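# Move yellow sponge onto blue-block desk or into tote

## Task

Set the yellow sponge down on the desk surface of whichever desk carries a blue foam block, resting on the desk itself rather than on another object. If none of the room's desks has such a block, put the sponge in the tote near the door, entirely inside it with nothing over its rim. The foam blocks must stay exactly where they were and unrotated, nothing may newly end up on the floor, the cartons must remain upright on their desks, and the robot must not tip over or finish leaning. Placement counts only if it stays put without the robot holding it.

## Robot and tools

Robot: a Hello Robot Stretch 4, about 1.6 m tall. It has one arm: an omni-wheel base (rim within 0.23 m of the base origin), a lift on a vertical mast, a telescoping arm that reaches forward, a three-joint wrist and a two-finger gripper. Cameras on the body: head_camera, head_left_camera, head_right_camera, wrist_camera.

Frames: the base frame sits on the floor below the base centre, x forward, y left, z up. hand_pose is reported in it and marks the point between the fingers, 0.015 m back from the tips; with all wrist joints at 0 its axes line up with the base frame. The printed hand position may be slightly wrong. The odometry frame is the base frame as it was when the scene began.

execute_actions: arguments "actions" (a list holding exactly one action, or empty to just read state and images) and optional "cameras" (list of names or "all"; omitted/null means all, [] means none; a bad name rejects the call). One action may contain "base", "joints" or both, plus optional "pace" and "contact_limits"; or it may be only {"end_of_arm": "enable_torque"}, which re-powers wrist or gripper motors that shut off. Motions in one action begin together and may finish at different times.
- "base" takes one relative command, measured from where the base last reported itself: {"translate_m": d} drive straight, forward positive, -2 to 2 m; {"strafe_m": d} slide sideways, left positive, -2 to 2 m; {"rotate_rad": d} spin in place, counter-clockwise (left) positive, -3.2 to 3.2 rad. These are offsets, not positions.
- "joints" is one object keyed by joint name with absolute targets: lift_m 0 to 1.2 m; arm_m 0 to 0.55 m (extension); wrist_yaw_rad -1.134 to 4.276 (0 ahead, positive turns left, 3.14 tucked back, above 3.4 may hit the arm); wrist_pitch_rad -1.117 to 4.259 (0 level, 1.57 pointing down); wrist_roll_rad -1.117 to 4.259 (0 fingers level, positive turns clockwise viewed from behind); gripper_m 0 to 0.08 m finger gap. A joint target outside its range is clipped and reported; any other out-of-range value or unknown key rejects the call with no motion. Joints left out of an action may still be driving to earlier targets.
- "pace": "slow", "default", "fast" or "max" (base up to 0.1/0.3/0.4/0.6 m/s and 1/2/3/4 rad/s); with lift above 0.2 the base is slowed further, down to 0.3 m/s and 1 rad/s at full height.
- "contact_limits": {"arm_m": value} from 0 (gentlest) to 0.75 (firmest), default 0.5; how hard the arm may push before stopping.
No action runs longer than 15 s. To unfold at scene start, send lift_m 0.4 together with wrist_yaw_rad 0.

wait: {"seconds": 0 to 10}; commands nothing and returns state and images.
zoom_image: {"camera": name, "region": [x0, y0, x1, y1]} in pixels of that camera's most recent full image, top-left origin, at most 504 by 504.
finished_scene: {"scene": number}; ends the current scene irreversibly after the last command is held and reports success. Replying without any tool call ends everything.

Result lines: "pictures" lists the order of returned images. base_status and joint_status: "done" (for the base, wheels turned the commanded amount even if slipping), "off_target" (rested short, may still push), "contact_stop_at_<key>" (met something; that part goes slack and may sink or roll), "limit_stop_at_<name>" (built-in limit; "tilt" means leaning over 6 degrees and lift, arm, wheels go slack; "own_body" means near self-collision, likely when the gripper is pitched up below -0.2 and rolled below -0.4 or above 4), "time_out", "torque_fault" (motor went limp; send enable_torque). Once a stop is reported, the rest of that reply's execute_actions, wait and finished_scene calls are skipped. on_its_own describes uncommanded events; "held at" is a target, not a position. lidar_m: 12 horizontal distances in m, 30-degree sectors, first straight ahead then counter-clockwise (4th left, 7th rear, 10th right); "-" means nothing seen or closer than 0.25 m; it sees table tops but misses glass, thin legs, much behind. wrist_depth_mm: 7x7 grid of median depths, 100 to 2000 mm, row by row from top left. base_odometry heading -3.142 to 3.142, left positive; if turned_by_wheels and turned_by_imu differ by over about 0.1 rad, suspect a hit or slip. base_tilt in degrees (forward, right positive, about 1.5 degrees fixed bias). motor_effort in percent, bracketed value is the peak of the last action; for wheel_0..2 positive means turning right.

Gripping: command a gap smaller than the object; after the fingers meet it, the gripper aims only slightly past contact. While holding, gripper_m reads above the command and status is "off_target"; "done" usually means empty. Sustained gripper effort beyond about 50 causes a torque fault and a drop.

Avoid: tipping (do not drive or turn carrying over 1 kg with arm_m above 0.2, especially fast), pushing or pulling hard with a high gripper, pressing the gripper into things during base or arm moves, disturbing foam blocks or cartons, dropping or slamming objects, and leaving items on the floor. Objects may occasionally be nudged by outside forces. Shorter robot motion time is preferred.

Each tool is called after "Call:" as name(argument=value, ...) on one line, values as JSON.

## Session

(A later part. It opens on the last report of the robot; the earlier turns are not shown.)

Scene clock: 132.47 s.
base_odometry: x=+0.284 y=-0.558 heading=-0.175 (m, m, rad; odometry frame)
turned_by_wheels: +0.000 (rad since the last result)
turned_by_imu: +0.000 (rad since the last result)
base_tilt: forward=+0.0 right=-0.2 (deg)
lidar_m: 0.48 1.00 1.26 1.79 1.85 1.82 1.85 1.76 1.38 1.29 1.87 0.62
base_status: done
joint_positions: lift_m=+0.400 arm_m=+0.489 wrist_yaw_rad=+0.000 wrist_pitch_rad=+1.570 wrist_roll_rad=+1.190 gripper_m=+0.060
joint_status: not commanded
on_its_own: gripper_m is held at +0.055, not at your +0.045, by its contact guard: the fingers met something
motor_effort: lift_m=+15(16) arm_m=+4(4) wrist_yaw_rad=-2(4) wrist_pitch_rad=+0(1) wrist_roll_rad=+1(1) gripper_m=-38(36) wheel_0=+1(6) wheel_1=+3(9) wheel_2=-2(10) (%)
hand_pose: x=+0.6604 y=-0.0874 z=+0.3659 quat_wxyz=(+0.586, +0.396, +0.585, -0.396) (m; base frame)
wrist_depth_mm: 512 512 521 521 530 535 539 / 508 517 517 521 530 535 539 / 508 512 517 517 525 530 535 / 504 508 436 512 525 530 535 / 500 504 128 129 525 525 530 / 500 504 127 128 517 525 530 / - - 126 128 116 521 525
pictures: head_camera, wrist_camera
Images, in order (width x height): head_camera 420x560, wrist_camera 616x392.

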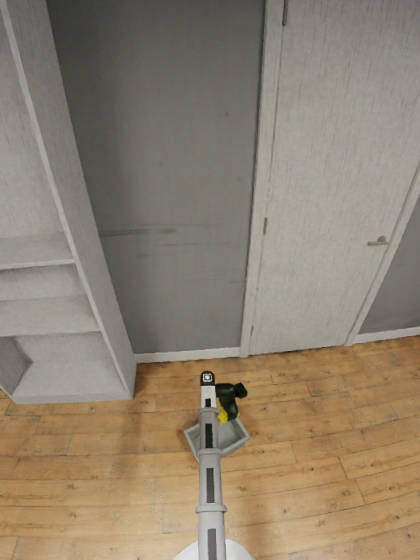

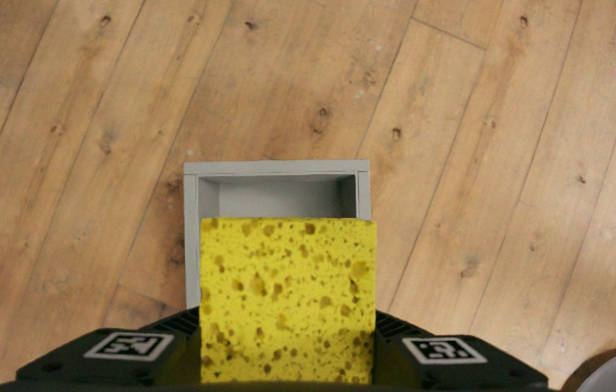

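Call:
execute_actions(actions=[{"base":{"strafe_m":0.065},"joints":{"arm_m":0.477}}], cameras=["wrist_camera"])

Call:
execute_actions(actions=[{"joints":{"lift_m":0.067}}], cameras=["wrist_camera"])

Call:
execute_actions(actions=[{"joints":{"gripper_m":0.07}}], cameras=[])

Call:
execute_actions(actions=[{"joints":{"lift_m":0.35}}], cameras=["wrist_camera"])

Scene clock: 143.53 s.
base_odometry: x=+0.295 y=-0.495 heading=-0.175 (m, m, rad; odometry frame)
turned_by_wheels: +0.000 (rad since the last result)
turned_by_imu: +0.001 (rad since the last result)
base_tilt: forward=+0.1 right=-0.2 (deg)
lidar_m: 0.55 1.00 1.22 1.74 1.80 1.85 1.82 1.73 1.45 1.35 1.84 0.59
base_status: done
joint_positions: lift_m=+0.400 arm_m=+0.478 wrist_yaw_rad=+0.000 wrist_pitch_rad=+1.570 wrist_roll_rad=+1.190 gripper_m=+0.060
joint_status: all done
on_its_own: gripper_m is held at +0.055, not at your +0.045, by its contact guard: the fingers met something
motor_effort: lift_m=+15(15) arm_m=-4(5) wrist_yaw_rad=+0(2) wrist_pitch_rad=-2(2) wrist_roll_rad=+1(1) gripper_m=-35(34) wheel_0=-1(6) wheel_1=+2(9) wheel_2=+0(1) (%)
hand_pose: x=+0.6488 y=-0.0874 z=+0.3659 quat_wxyz=(+0.586, +0.396, +0.585, -0.396) (m; base frame)
wrist_depth_mm: 508 512 521 525 530 539 539 / 504 512 517 521 530 535 539 / 504 512 512 517 525 530 539 / 504 508 508 517 525 530 535 / 500 508 128 129 521 525 530 / 500 504 127 128 397 525 530 / - - 126 128 116 521 525
pictures: wrist_camera
Images, in order (width x height): wrist_camera 616x392.

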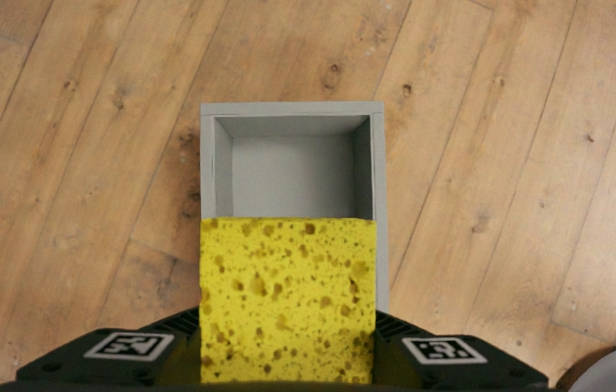

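Scene clock: 145.93 s.
base_odometry: x=+0.295 y=-0.495 heading=-0.175 (m, m, rad; odometry frame)
turned_by_wheels: +0.000 (rad since the last result)
turned_by_imu: +0.001 (rad since the last result)
base_tilt: forward=+0.0 right=-0.1 (deg)
lidar_m: 0.60 0.99 1.25 1.74 1.78 1.85 1.83 1.75 1.47 1.37 1.90 0.62
base_status: not commanded
joint_positions: lift_m=+0.067 arm_m=+0.478 wrist_yaw_rad=+0.000 wrist_pitch_rad=+1.570 wrist_roll_rad=+1.190 gripper_m=+0.060
joint_status: all done
on_its_own: gripper_m is held at +0.055, not at your +0.045, by its contact guard: the fingers met something
motor_effort: lift_m=+15(14) arm_m=-4(4) wrist_yaw_rad=-2(3) wrist_pitch_rad=-4(0) wrist_roll_rad=+1(2) gripper_m=-37(36) wheel_0=-1(1) wheel_1=+2(2) wheel_2=+0(0) (%)
hand_pose: x=+0.6488 y=-0.0874 z=+0.0330 quat_wxyz=(+0.586, +0.396, +0.585, -0.396) (m; base frame)
wrist_depth_mm: 121 177 179 181 182 157 - / 122 177 178 180 182 160 - / 122 176 178 180 181 162 - / 122 175 177 178 180 163 - / 121 174 128 129 179 164 - / 119 166 127 128 179 163 - / - - 126 128 116 134 -
pictures: wrist_camera
Images, in order (width x height): wrist_camera 616x392.

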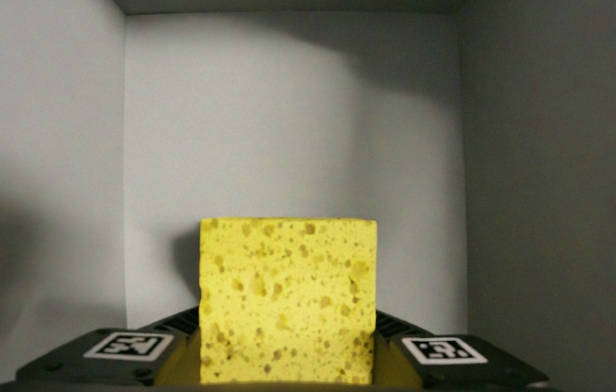

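Scene clock: 146.67 s.
base_odometry: x=+0.295 y=-0.495 heading=-0.175 (m, m, rad; odometry frame)
turned_by_wheels: +0.000 (rad since the last result)
turned_by_imu: +0.000 (rad since the last result)
base_tilt: forward=+0.0 right=-0.2 (deg)
lidar_m: 0.57 1.00 1.22 1.73 1.77 1.84 1.85 1.77 1.46 1.35 1.85 0.65
base_status: not commanded
joint_positions: lift_m=+0.067 arm_m=+0.478 wrist_yaw_rad=+0.000 wrist_pitch_rad=+1.570 wrist_roll_rad=+1.190 gripper_m=+0.070
joint_status: all done
motor_effort: lift_m=+14(14) arm_m=-4(4) wrist_yaw_rad=-2(1) wrist_pitch_rad=-1(1) wrist_roll_rad=+4(0) gripper_m=+3(36) wheel_0=-1(1) wheel_1=+2(2) wheel_2=+0(0) (%)
hand_pose: x=+0.6488 y=-0.0874 z=+0.0330 quat_wxyz=(+0.586, +0.396, +0.585, -0.396) (m; base frame)
wrist_depth_mm: 121 177 179 181 183 157 - / 122 176 179 180 182 160 - / 122 176 178 180 181 162 - / 122 175 177 179 180 163 - / 121 174 132 133 180 164 - / 119 165 132 132 154 164 - / - - 131 132 131 - -
pictures: none
No camera images: the call's "cameras" was empty. Leave "cameras" out to get every camera's image.

Scene clock: 148.90 s.
base_odometry: x=+0.295 y=-0.495 heading=-0.175 (m, m, rad; odometry frame)
turned_by_wheels: +0.000 (rad since the last result)
turned_by_imu: +0.001 (rad since the last result)
base_tilt: forward=+0.1 right=-0.2 (deg)
lidar_m: 0.54 1.00 1.24 1.74 1.79 1.80 1.82 1.76 1.46 1.36 1.86 0.57
base_status: not commanded
joint_positions: lift_m=+0.350 arm_m=+0.478 wrist_yaw_rad=+0.000 wrist_pitch_rad=+1.570 wrist_roll_rad=+1.190 gripper_m=+0.070
joint_status: all done
motor_effort: lift_m=+25(26) arm_m=-4(4) wrist_yaw_rad=-2(0) wrist_pitch_rad=+0(1) wrist_roll_rad=+2(2) gripper_m=+4(3) wheel_0=-1(1) wheel_1=+2(2) wheel_2=+0(0) (%)
hand_pose: x=+0.6488 y=-0.0874 z=+0.3151 quat_wxyz=(+0.586, +0.396, +0.585, -0.396) (m; base frame)
wrist_depth_mm: 455 462 466 473 480 484 488 / 459 462 466 469 477 480 484 / 455 459 424 466 466 480 484 / 455 455 462 466 466 477 477 / 452 459 455 418 466 473 477 / 449 455 404 459 415 473 477 / - - 366 410 131 - 473
pictures: wrist_camera
Images, in order (width x height): wrist_camera 616x392.

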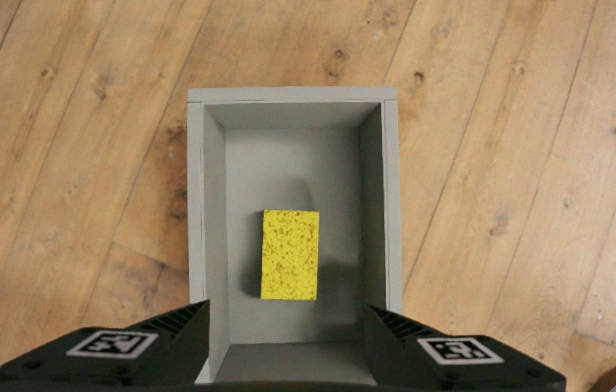

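Call:
finished_scene(scene=2)

The scene is finished: the task was done.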